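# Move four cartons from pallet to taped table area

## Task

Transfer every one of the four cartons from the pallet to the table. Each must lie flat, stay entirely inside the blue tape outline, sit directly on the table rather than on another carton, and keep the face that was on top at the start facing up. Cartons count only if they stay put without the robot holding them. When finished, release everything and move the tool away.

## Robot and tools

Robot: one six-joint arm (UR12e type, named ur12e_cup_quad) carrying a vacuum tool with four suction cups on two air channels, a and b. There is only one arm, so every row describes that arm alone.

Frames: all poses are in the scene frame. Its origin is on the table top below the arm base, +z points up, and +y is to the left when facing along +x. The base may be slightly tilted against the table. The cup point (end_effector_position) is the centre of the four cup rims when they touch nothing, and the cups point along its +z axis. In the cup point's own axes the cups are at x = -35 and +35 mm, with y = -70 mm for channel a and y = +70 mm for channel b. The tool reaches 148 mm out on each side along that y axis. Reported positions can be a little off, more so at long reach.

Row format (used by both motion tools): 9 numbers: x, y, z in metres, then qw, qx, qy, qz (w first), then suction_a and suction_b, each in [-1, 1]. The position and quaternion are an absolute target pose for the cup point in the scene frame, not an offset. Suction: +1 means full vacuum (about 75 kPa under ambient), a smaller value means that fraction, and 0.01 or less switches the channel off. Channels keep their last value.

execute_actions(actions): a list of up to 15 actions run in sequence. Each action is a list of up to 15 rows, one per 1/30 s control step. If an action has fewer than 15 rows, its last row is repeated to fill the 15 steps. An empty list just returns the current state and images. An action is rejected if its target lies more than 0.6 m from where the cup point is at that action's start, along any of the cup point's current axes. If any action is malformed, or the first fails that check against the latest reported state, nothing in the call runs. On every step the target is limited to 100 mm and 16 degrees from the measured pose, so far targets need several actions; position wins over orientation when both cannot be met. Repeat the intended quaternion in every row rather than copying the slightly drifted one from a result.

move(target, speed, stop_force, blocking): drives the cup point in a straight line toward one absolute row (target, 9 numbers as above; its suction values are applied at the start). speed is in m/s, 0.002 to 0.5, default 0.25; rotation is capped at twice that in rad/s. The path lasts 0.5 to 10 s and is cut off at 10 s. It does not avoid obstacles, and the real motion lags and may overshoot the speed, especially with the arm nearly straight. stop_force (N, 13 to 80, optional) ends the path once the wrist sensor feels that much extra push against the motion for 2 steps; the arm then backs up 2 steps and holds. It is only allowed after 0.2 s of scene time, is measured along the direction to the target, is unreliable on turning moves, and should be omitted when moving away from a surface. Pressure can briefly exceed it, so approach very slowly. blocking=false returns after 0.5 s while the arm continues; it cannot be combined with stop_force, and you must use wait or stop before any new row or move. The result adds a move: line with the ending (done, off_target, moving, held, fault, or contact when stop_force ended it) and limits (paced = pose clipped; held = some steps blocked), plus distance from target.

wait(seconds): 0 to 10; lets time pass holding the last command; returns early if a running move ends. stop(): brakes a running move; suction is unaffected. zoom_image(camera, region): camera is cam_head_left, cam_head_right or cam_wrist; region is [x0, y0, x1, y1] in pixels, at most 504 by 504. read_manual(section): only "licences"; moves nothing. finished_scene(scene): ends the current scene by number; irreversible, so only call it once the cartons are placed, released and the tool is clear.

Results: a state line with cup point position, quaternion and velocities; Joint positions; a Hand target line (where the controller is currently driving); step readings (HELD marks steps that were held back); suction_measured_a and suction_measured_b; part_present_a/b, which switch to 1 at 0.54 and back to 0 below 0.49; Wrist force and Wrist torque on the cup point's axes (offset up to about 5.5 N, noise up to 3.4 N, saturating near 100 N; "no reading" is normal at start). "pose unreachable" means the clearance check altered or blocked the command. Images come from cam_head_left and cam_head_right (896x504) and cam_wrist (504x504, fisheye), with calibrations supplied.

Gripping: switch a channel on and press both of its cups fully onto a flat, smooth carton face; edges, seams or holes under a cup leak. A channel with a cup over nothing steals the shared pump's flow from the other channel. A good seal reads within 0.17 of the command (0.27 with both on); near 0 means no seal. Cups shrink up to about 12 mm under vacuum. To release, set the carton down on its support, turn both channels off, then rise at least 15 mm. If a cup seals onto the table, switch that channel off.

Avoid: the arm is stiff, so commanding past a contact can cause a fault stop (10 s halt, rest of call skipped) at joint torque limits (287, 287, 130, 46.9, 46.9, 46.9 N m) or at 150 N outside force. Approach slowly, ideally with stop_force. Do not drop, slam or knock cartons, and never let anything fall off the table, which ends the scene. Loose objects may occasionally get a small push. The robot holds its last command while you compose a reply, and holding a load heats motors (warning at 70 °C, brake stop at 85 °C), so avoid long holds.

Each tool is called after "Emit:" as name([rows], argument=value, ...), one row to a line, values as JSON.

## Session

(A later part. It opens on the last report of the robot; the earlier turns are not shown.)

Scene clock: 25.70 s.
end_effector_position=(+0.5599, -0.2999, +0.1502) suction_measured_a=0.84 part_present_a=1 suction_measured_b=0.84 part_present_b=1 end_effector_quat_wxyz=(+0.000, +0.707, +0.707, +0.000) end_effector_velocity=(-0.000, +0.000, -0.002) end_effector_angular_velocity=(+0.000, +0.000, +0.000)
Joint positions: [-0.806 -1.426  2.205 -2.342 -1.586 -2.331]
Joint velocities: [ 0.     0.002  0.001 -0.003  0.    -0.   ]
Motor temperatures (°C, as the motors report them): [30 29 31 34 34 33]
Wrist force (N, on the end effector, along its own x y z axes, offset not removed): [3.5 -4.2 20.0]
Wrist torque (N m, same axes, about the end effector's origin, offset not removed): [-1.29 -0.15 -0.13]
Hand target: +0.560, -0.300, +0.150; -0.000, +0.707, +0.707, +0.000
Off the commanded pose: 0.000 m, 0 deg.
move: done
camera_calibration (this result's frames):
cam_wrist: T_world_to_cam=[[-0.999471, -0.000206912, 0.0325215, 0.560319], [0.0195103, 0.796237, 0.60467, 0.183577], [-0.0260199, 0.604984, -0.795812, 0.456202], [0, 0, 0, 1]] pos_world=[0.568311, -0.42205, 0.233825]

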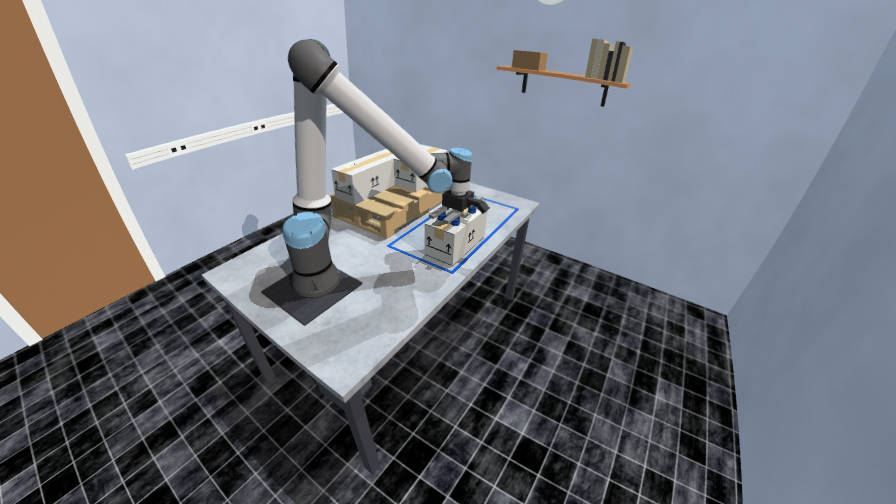

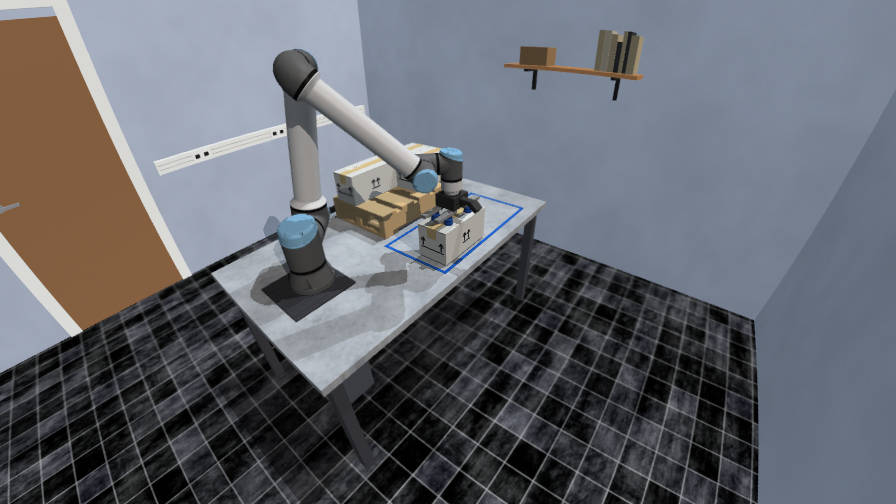

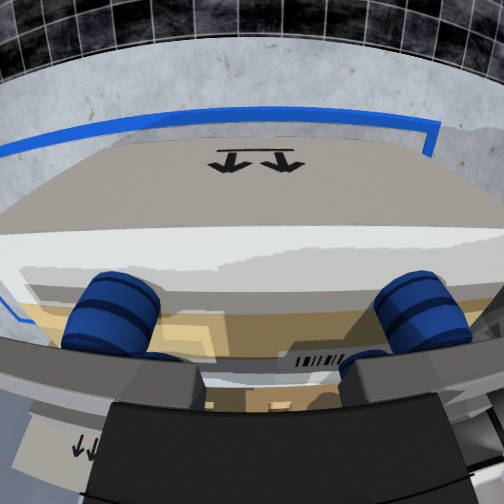

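Emit:
move(target=[0.56,-0.30,0.11,0,0.7071,0.7071,0,1,1], speed=0.005, stop_force=13)

Emit:
execute_actions([
  [[0.56,-0.30,0.146,0,0.7071,0.7071,0,0,0]],
])

Emit:
move(target=[0.56,-0.30,0.31,0,0.7071,0.7071,0,0,0])

Emit:
move(target=[0.845,0.118,0.30,0,0.7071,0.7071,0,0,0], speed=0.4)

Emit:
move(target=[0.845,0.118,0.273,0,0.7071,0.7071,0,1,1], speed=0.015)

Emit:
wait(seconds=0.5)

Emit:
move(target=[0.845,0.114,0.30,0,0.7071,0.7071,0,1,1], speed=0.1)

Emit:
move(target=[0.875,-0.303,0.30,0,0.7071,0.7071,0,1,1])

Emit:
move(target=[0.875,-0.303,0.15,0,0.7071,0.7071,0,1,1], speed=0.12)

Scene clock: 33.20 s.
end_effector_position=(+0.5599, -0.2999, +0.1421) suction_measured_a=0.84 part_present_a=1 suction_measured_b=0.84 part_present_b=1 end_effector_quat_wxyz=(+0.000, +0.707, +0.707, -0.000) end_effector_velocity=(+0.000, +0.001, -0.000) end_effector_angular_velocity=(+0.002, +0.002, +0.002)
Joint positions: [-0.806 -1.415  2.21  -2.36  -1.586 -2.331]
Joint velocities: [ 0.002  0.001 -0.001  0.003  0.    -0.   ]
Motor temperatures (°C, as the motors report them): [30 29 31 34 34 33]
Wrist force (N, on the end effector, along its own x y z axes, offset not removed): [15.1 -9.2 -19.4]
Wrist torque (N m, same axes, about the end effector's origin, offset not removed): [1.12 -0.11 0.52]
Hand target: +0.560, -0.300, +0.142; +0.000, +0.707, +0.707, +0.000
Off the commanded pose: 0.032 m, 0 deg.
move: contact
camera_calibration (this result's frames):
cam_wrist: T_world_to_cam=[[-0.999473, -0.000201454, 0.0324706, 0.5606], [0.0194813, 0.796297, 0.604592, 0.188486], [-0.025978, 0.604906, -0.795873, 0.449784], [0, 0, 0, 1]] pos_world=[0.568317, -0.422055, 0.225811]

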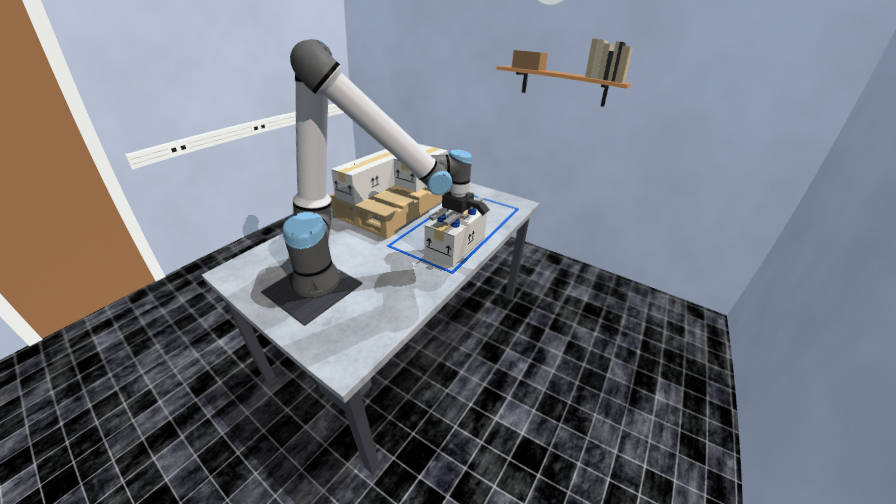

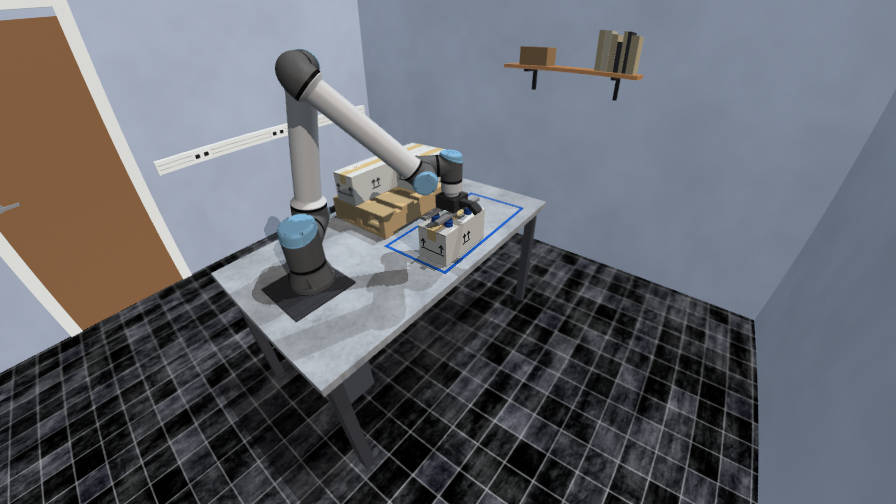

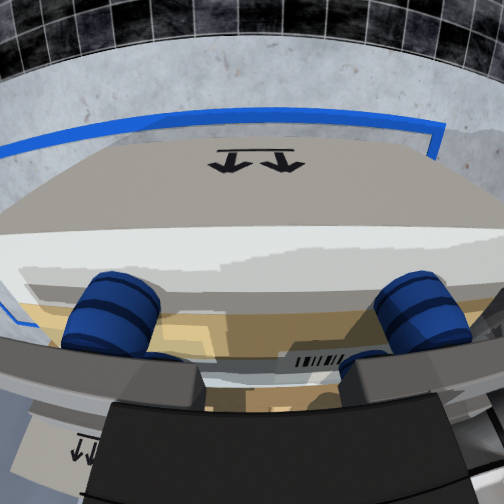

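Scene clock: 33.70 s.
end_effector_position=(+0.5600, -0.3001, +0.1460) suction_measured_a=0.00 part_present_a=0 suction_measured_b=0.00 part_present_b=0 end_effector_quat_wxyz=(+0.000, +0.707, +0.707, -0.000) end_effector_velocity=(-0.000, +0.001, -0.000) end_effector_angular_velocity=(+0.001, +0.001, +0.000)
Joint positions: [-0.806 -1.42   2.207 -2.351 -1.586 -2.331]
Joint velocities: [0.001 0.    0.    0.001 0.    0.   ]
Motor temperatures (°C, as the motors report them): [30 29 31 34 34 33]
Wrist force (N, on the end effector, along its own x y z axes, offset not removed): [4.5 -7.3 -39.7]
Wrist torque (N m, same axes, about the end effector's origin, offset not removed): [-0.98 0.04 0.00]
Hand target: +0.560, -0.300, +0.146; +0.000, +0.707, +0.707, -0.000
Off the commanded pose: 0.000 m, 0 deg.
Step readings (end_effector_position):
0: (+0.5599, -0.2999, +0.1421)
1: (+0.5599, -0.2999, +0.1423)
2: (+0.5599, -0.2999, +0.1430)
4: (+0.5602, -0.3002, +0.1448)
8: (+0.5601, -0.3001, +0.1458)
15: end_effector_position above
camera_calibration (this result's frames):
cam_wrist: T_world_to_cam=[[-0.999472, -0.000136796, 0.0325039, 0.560585], [0.0195538, 0.796277, 0.604616, 0.186234], [-0.0259648, 0.604932, -0.795853, 0.452964], [0, 0, 0, 1]] pos_world=[0.568408, -0.42223, 0.229672]

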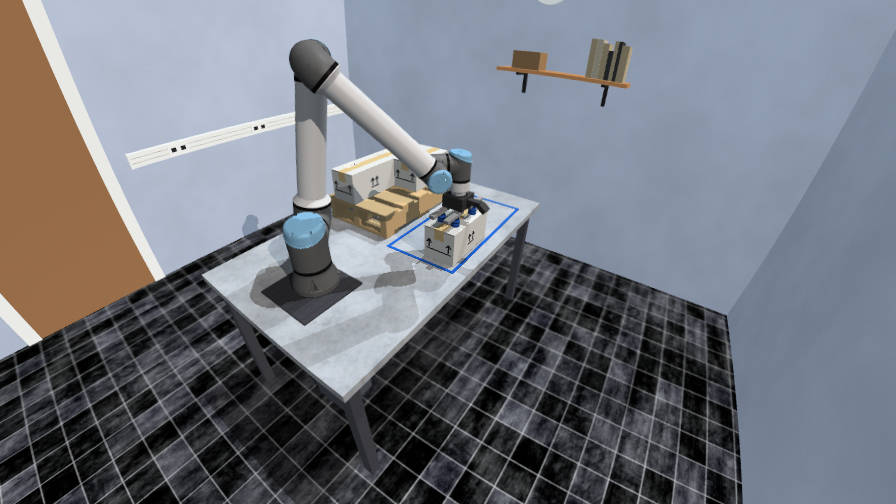

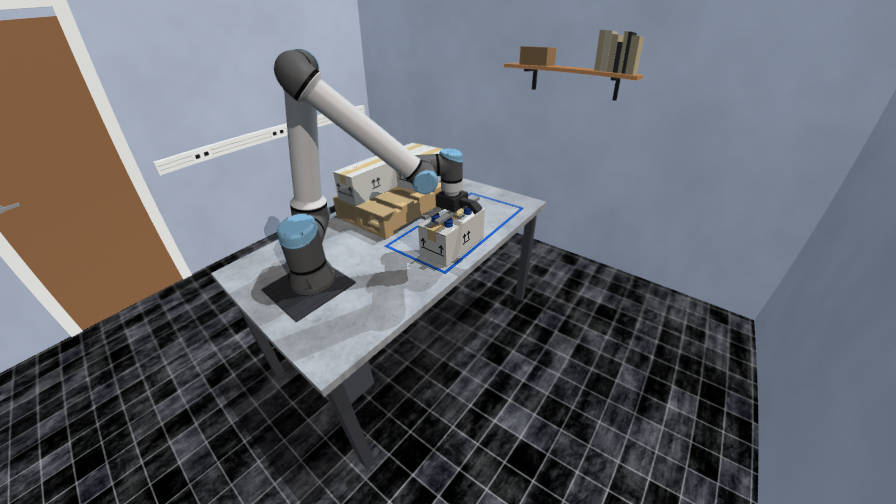

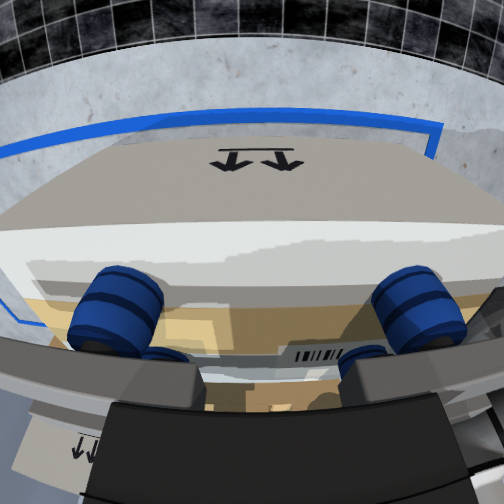

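Scene clock: 34.90 s.
end_effector_position=(+0.5601, -0.3001, +0.3098) suction_measured_a=0.00 part_present_a=0 suction_measured_b=0.00 part_present_b=0 end_effector_quat_wxyz=(+0.000, +0.707, +0.707, +0.000) end_effector_velocity=(-0.000, -0.000, +0.001) end_effector_angular_velocity=(+0.001, +0.001, -0.000)
Joint positions: [-0.802 -1.6    2.048 -2.012 -1.586 -2.327]
Joint velocities: [-0.001  0.    -0.002  0.003  0.    -0.   ]
Motor temperatures (°C, as the motors report them): [30 29 31 34 34 33]
Wrist force (N, on the end effector, along its own x y z axes, offset not removed): [-0.2 -3.7 -0.8]
Wrist torque (N m, same axes, about the end effector's origin, offset not removed): [-0.90 0.34 -0.07]
Hand target: +0.560, -0.300, +0.310; +0.000, +0.707, +0.707, -0.000
Off the commanded pose: 0.000 m, 0 deg.
move: done
camera_calibration (this result's frames):
cam_wrist: T_world_to_cam=[[-0.999471, -0.000214163, 0.032517, 0.555383], [0.0195022, 0.796229, 0.604682, 0.0871968], [-0.0260205, 0.604996, -0.795803, 0.583414], [0, 0, 0, 1]] pos_world=[0.568569, -0.422273, 0.393497]

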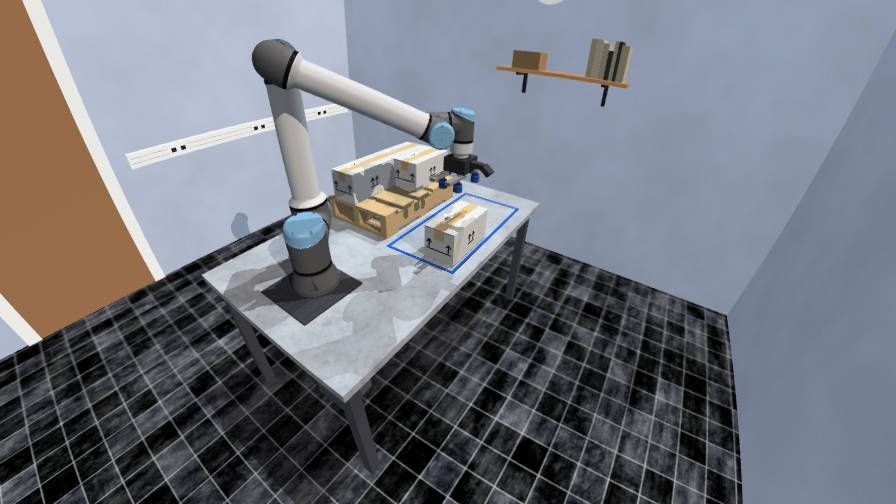

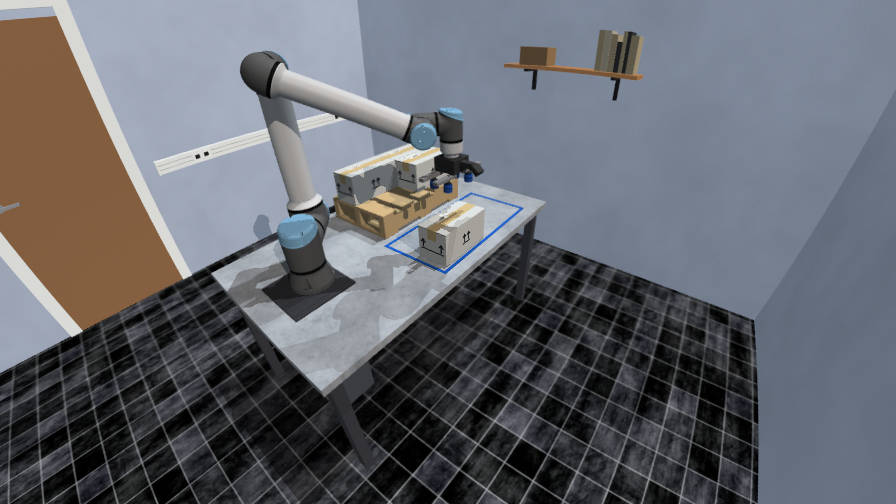

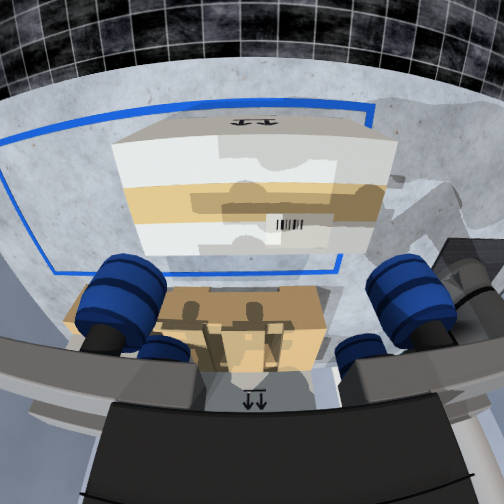

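Scene clock: 36.80 s.
end_effector_position=(+0.8442, +0.1182, +0.2998) suction_measured_a=0.00 part_present_a=0 suction_measured_b=0.00 part_present_b=0 end_effector_quat_wxyz=(+0.001, +0.707, +0.707, -0.001) end_effector_velocity=(+0.001, +0.001, -0.001) end_effector_angular_velocity=(-0.000, +0.002, -0.000)
Joint positions: [-0.108 -1.238  1.652 -1.971 -1.579 -1.632]
Joint velocities: [ 0.001  0.004 -0.003  0.001 -0.     0.002]
Motor temperatures (°C, as the motors report them): [30 29 31 34 34 33]
Wrist force (N, on the end effector, along its own x y z axes, offset not removed): [1.8 -1.9 2.7]
Wrist torque (N m, same axes, about the end effector's origin, offset not removed): [-0.55 0.16 -0.11]
Hand target: +0.844, +0.118, +0.300; +0.000, +0.707, +0.707, -0.001
Off the commanded pose: 0.001 m, 0 deg.
move: done
camera_calibration (this result's frames):
cam_wrist: T_world_to_cam=[[-0.999466, -0.0001398, 0.0326644, 0.839684], [0.0196096, 0.797176, 0.603428, -0.245144], [-0.0261236, 0.603747, -0.796748, 0.330288], [0, 0, 0, 1]] pos_world=[0.852671, -0.00387001, 0.383655]

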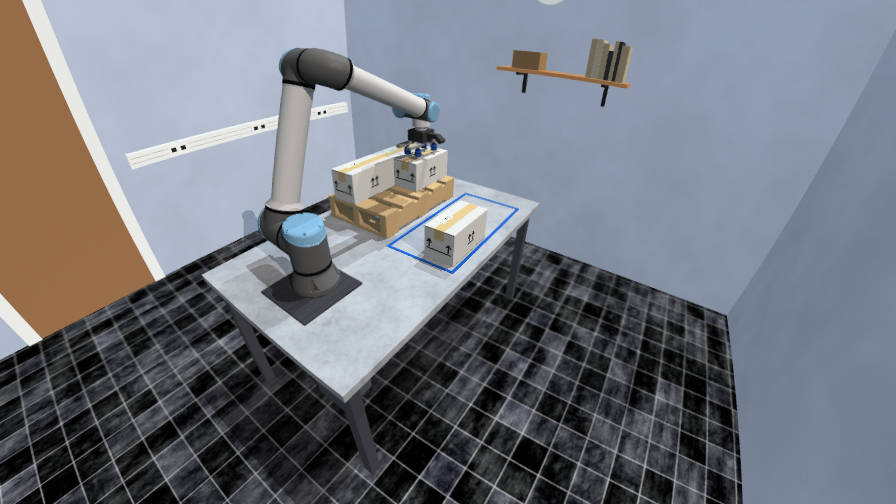

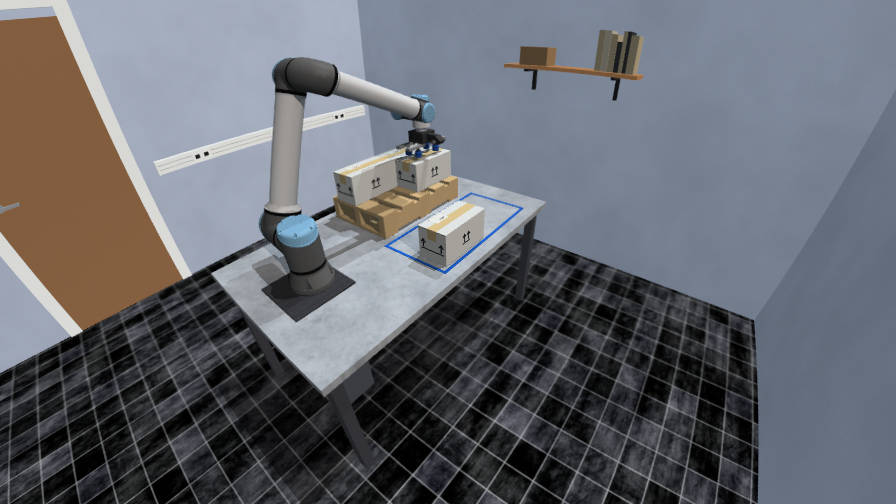

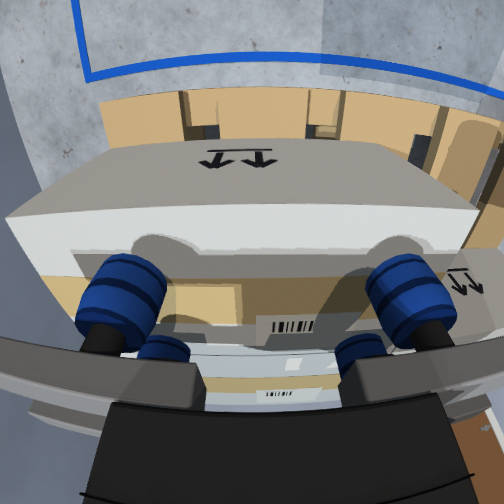

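Scene clock: 38.80 s.
end_effector_position=(+0.8450, +0.1180, +0.2732) suction_measured_a=0.61 part_present_a=1 suction_measured_b=0.61 part_present_b=1 end_effector_quat_wxyz=(-0.000, +0.707, +0.707, -0.000) end_effector_velocity=(+0.000, -0.001, -0.002) end_effector_angular_velocity=(+0.000, -0.001, -0.001)
Joint positions: [-0.108 -1.219  1.678 -2.015 -1.578 -1.633]
Joint velocities: [-0.001  0.001  0.002 -0.004  0.    -0.   ]
Motor temperatures (°C, as the motors report them): [30 29 31 34 34 33]
Wrist force (N, on the end effector, along its own x y z axes, offset not removed): [-1.3 -3.3 21.0]
Wrist torque (N m, same axes, about the end effector's origin, offset not removed): [-0.81 0.45 -0.09]
Hand target: +0.845, +0.118, +0.273; -0.000, +0.707, +0.707, +0.000
Off the commanded pose: 0.000 m, 0 deg.
move: done
camera_calibration (this result's frames):
cam_wrist: T_world_to_cam=[[-0.99947, -0.000195389, 0.0325656, 0.841326], [0.0195467, 0.796225, 0.604685, -0.229133], [-0.0260477, 0.605001, -0.795799, 0.308715], [0, 0, 0, 1]] pos_world=[0.8534, -0.00416686, 0.35683]

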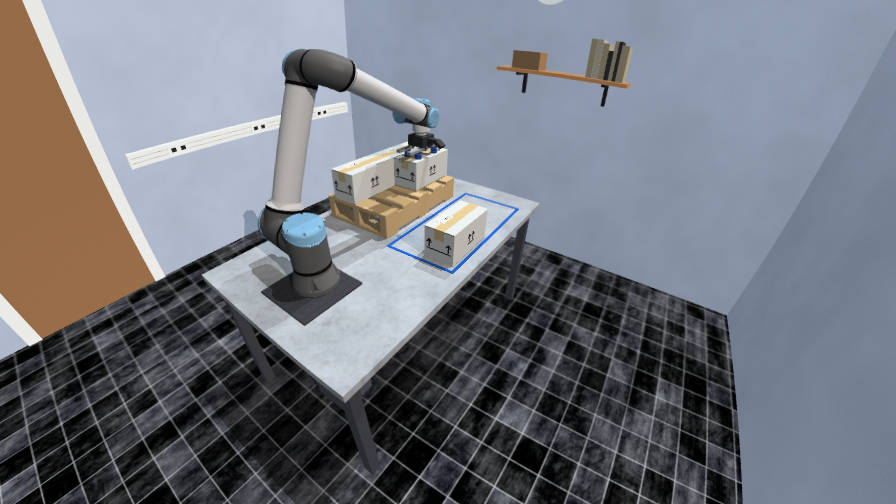

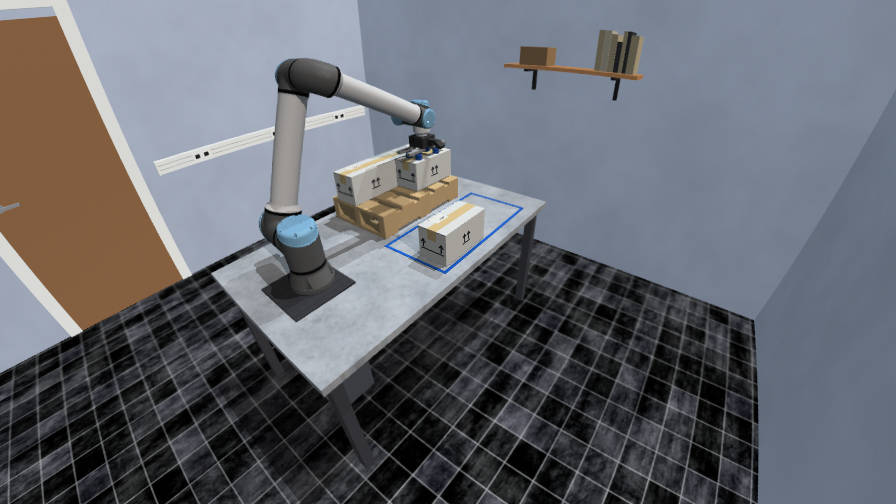

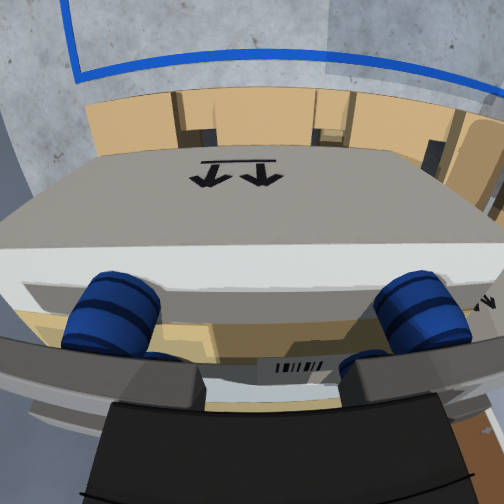

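Scene clock: 39.30 s.
end_effector_position=(+0.8450, +0.1180, +0.2730) suction_measured_a=0.81 part_present_a=1 suction_measured_b=0.81 part_present_b=1 end_effector_quat_wxyz=(-0.000, +0.707, +0.707, +0.000) end_effector_velocity=(+0.000, -0.001, -0.001) end_effector_angular_velocity=(+0.000, +0.001, -0.001)
Joint positions: [-0.108 -1.219  1.678 -2.015 -1.578 -1.633]
Joint velocities: [-0.001  0.001  0.    -0.    -0.     0.   ]
Motor temperatures (°C, as the motors report them): [30 29 31 34 34 33]
Wrist force (N, on the end effector, along its own x y z axes, offset not removed): [-1.8 -1.4 20.8]
Wrist torque (N m, same axes, about the end effector's origin, offset not removed): [-0.50 0.54 -0.17]
Hand target: +0.845, +0.118, +0.273; -0.000, +0.707, +0.707, +0.000
Off the commanded pose: 0.000 m, 0 deg.
wait: 0.50 s; at rest by 0.17 s
camera_calibration (this result's frames):
cam_wrist: T_world_to_cam=[[-0.999471, -0.000195739, 0.0325359, 0.841349], [0.0195284, 0.796226, 0.604684, -0.229018], [-0.0260243, 0.605, -0.7958, 0.308569], [0, 0, 0, 1]] pos_world=[0.853406, -0.00416931, 0.356669]

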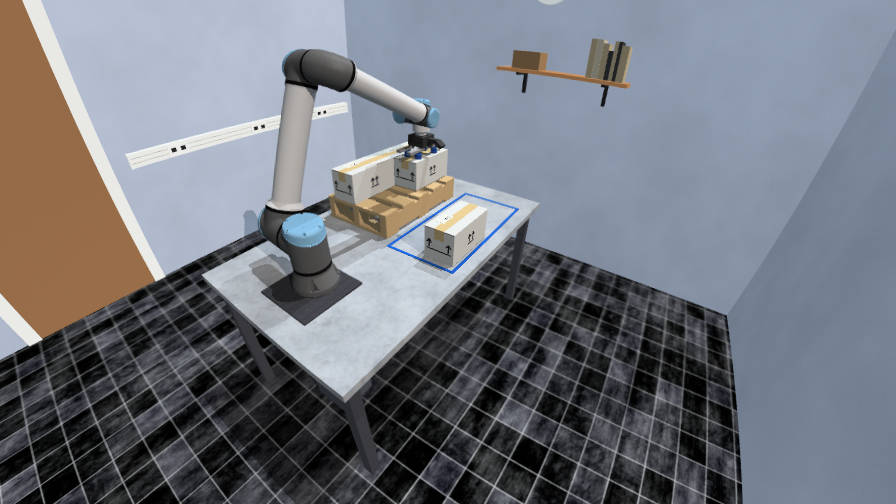

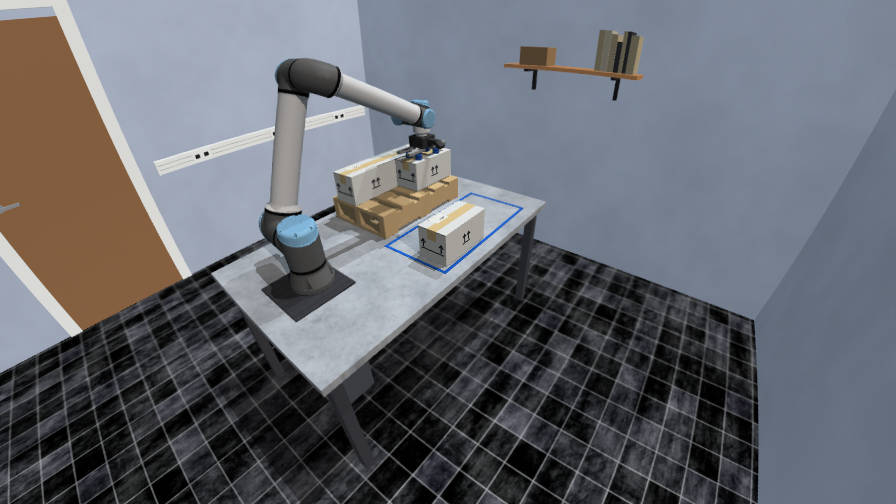

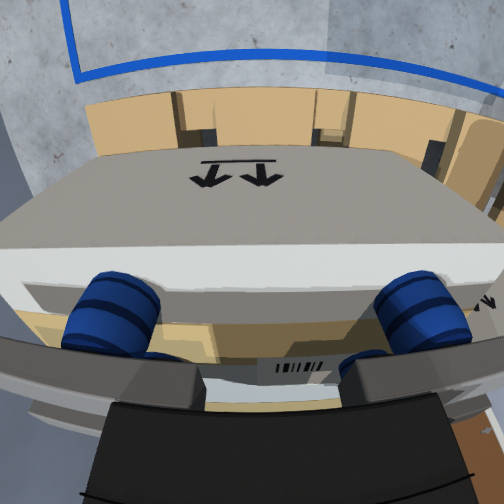

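Scene clock: 40.13 s.
end_effector_position=(+0.8450, +0.1140, +0.2999) suction_measured_a=0.84 part_present_a=1 suction_measured_b=0.84 part_present_b=1 end_effector_quat_wxyz=(-0.000, +0.707, +0.707, +0.000) end_effector_velocity=(-0.000, -0.001, +0.002) end_effector_angular_velocity=(-0.000, -0.001, -0.001)
Joint positions: [-0.113 -1.238  1.652 -1.97  -1.578 -1.638]
Joint velocities: [-0.001 -0.002 -0.001  0.002 -0.    -0.   ]
Motor temperatures (°C, as the motors report them): [30 29 31 34 34 33]
Wrist force (N, on the end effector, along its own x y z axes, offset not removed): [1.8 -4.0 19.7]
Wrist torque (N m, same axes, about the end effector's origin, offset not removed): [-0.93 0.03 -0.08]
Hand target: +0.845, +0.114, +0.300; -0.000, +0.707, +0.707, +0.000
Off the commanded pose: 0.000 m, 0 deg.
move: done
camera_calibration (this result's frames):
cam_wrist: T_world_to_cam=[[-0.99947, -0.000207748, 0.0325529, 0.840526], [0.0195291, 0.796227, 0.604683, -0.242101], [-0.0260451, 0.604998, -0.795801, 0.332378], [0, 0, 0, 1]] pos_world=[0.853465, -0.00814652, 0.38354]

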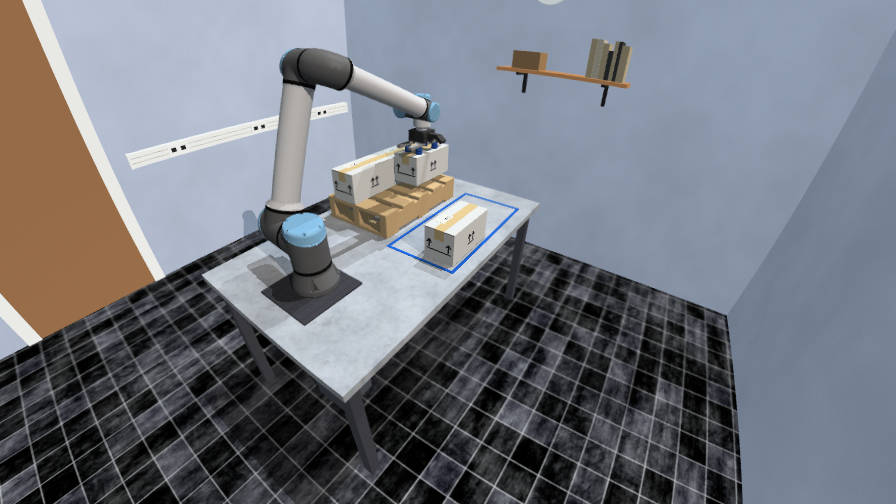

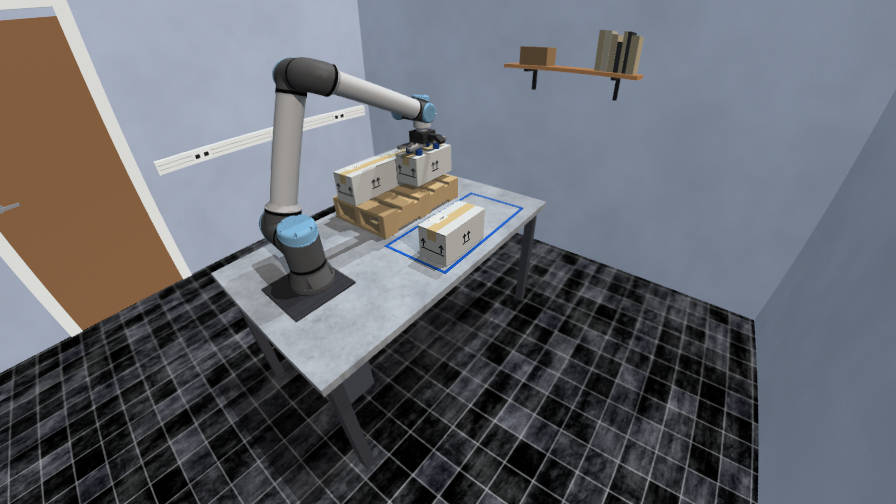

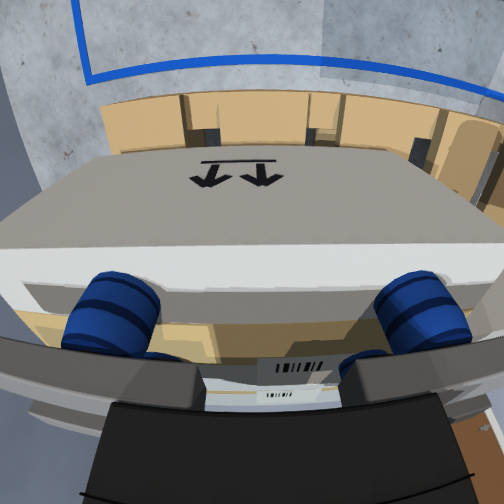

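Scene clock: 42.37 s.
end_effector_position=(+0.8756, -0.3027, +0.2999) suction_measured_a=0.84 part_present_a=1 suction_measured_b=0.84 part_present_b=1 end_effector_quat_wxyz=(-0.000, +0.707, +0.707, +0.000) end_effector_velocity=(+0.001, -0.000, +0.001) end_effector_angular_velocity=(-0.000, -0.001, +0.001)
Joint positions: [-0.56  -1.128  1.491 -1.923 -1.583 -2.085]
Joint velocities: [-0.     0.    -0.002  0.001  0.001 -0.001]
Motor temperatures (°C, as the motors report them): [30 29 31 34 34 33]
Wrist force (N, on the end effector, along its own x y z axes, offset not removed): [3.1 -5.7 22.2]
Wrist torque (N m, same axes, about the end effector's origin, offset not removed): [-1.11 -0.13 -0.20]
Hand target: +0.876, -0.303, +0.300; -0.000, +0.707, +0.707, +0.000
Off the commanded pose: 0.001 m, 0 deg.
move: done
camera_calibration (this result's frames):
cam_wrist: T_world_to_cam=[[-0.99947, -0.000270731, 0.0325637, 0.871013], [0.0195108, 0.795641, 0.605455, 0.0886443], [-0.0260729, 0.605769, -0.795213, 0.58541], [0, 0, 0, 1]] pos_world=[0.884085, -0.424917, 0.383493]

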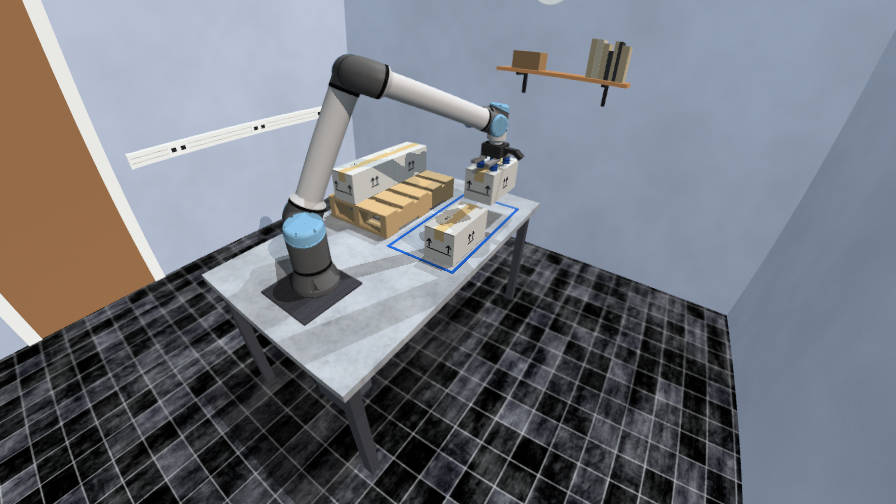

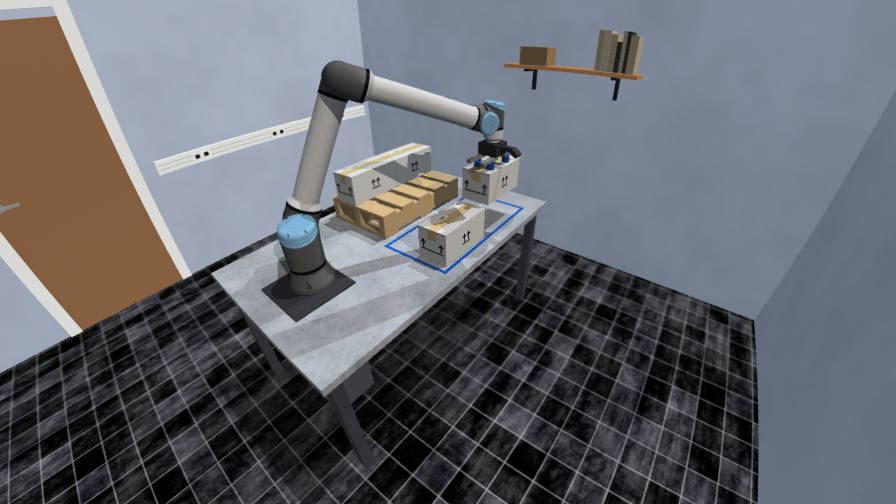

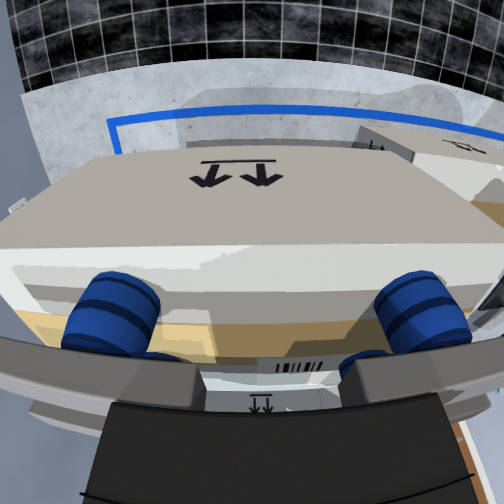

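Scene clock: 44.03 s.
end_effector_position=(+0.8749, -0.3029, +0.1502) suction_measured_a=0.84 part_present_a=1 suction_measured_b=0.84 part_present_b=1 end_effector_quat_wxyz=(+0.000, +0.707, +0.707, +0.000) end_effector_velocity=(+0.000, +0.000, -0.002) end_effector_angular_velocity=(+0.000, +0.000, +0.000)
Joint positions: [-0.563 -1.019  1.615 -2.157 -1.584 -2.088]
Joint velocities: [ 0.     0.002  0.001 -0.003 -0.    -0.   ]
Motor temperatures (°C, as the motors report them): [30 29 31 34 34 33]
Wrist force (N, on the end effector, along its own x y z axes, offset not removed): [0.0 -1.1 19.3]
Wrist torque (N m, same axes, about the end effector's origin, offset not removed): [-0.53 0.18 -0.12]
Hand target: +0.875, -0.303, +0.150; -0.000, +0.707, +0.707, +0.000
Off the commanded pose: 0.000 m, 0 deg.
move: done
camera_calibration (this result's frames):
cam_wrist: T_world_to_cam=[[-0.999471, -0.000206845, 0.0325082, 0.875138], [0.0195021, 0.796243, 0.604663, 0.179832], [-0.0260095, 0.604977, -0.795818, 0.466264], [0, 0, 0, 1]] pos_world=[0.883295, -0.425088, 0.233875]

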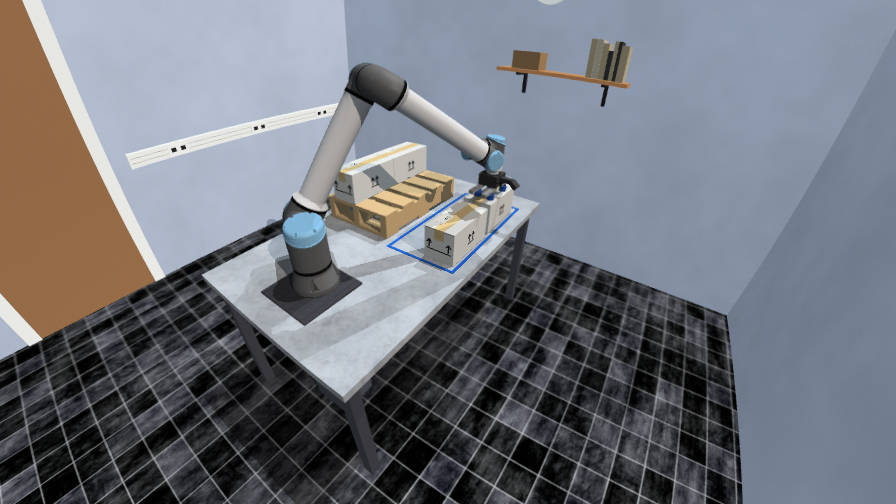

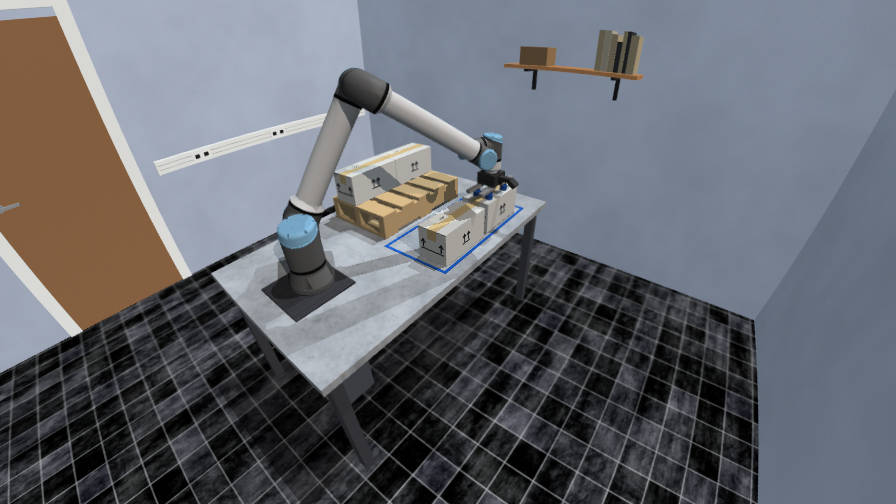

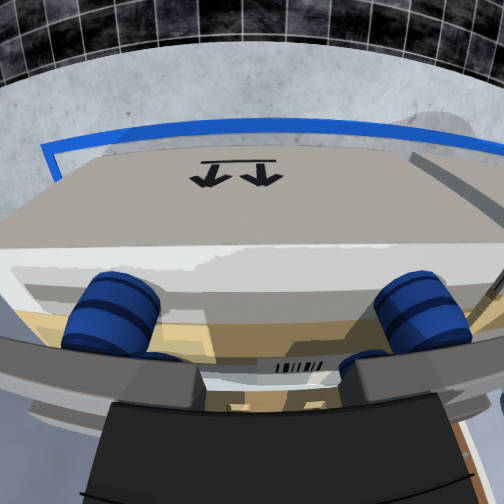

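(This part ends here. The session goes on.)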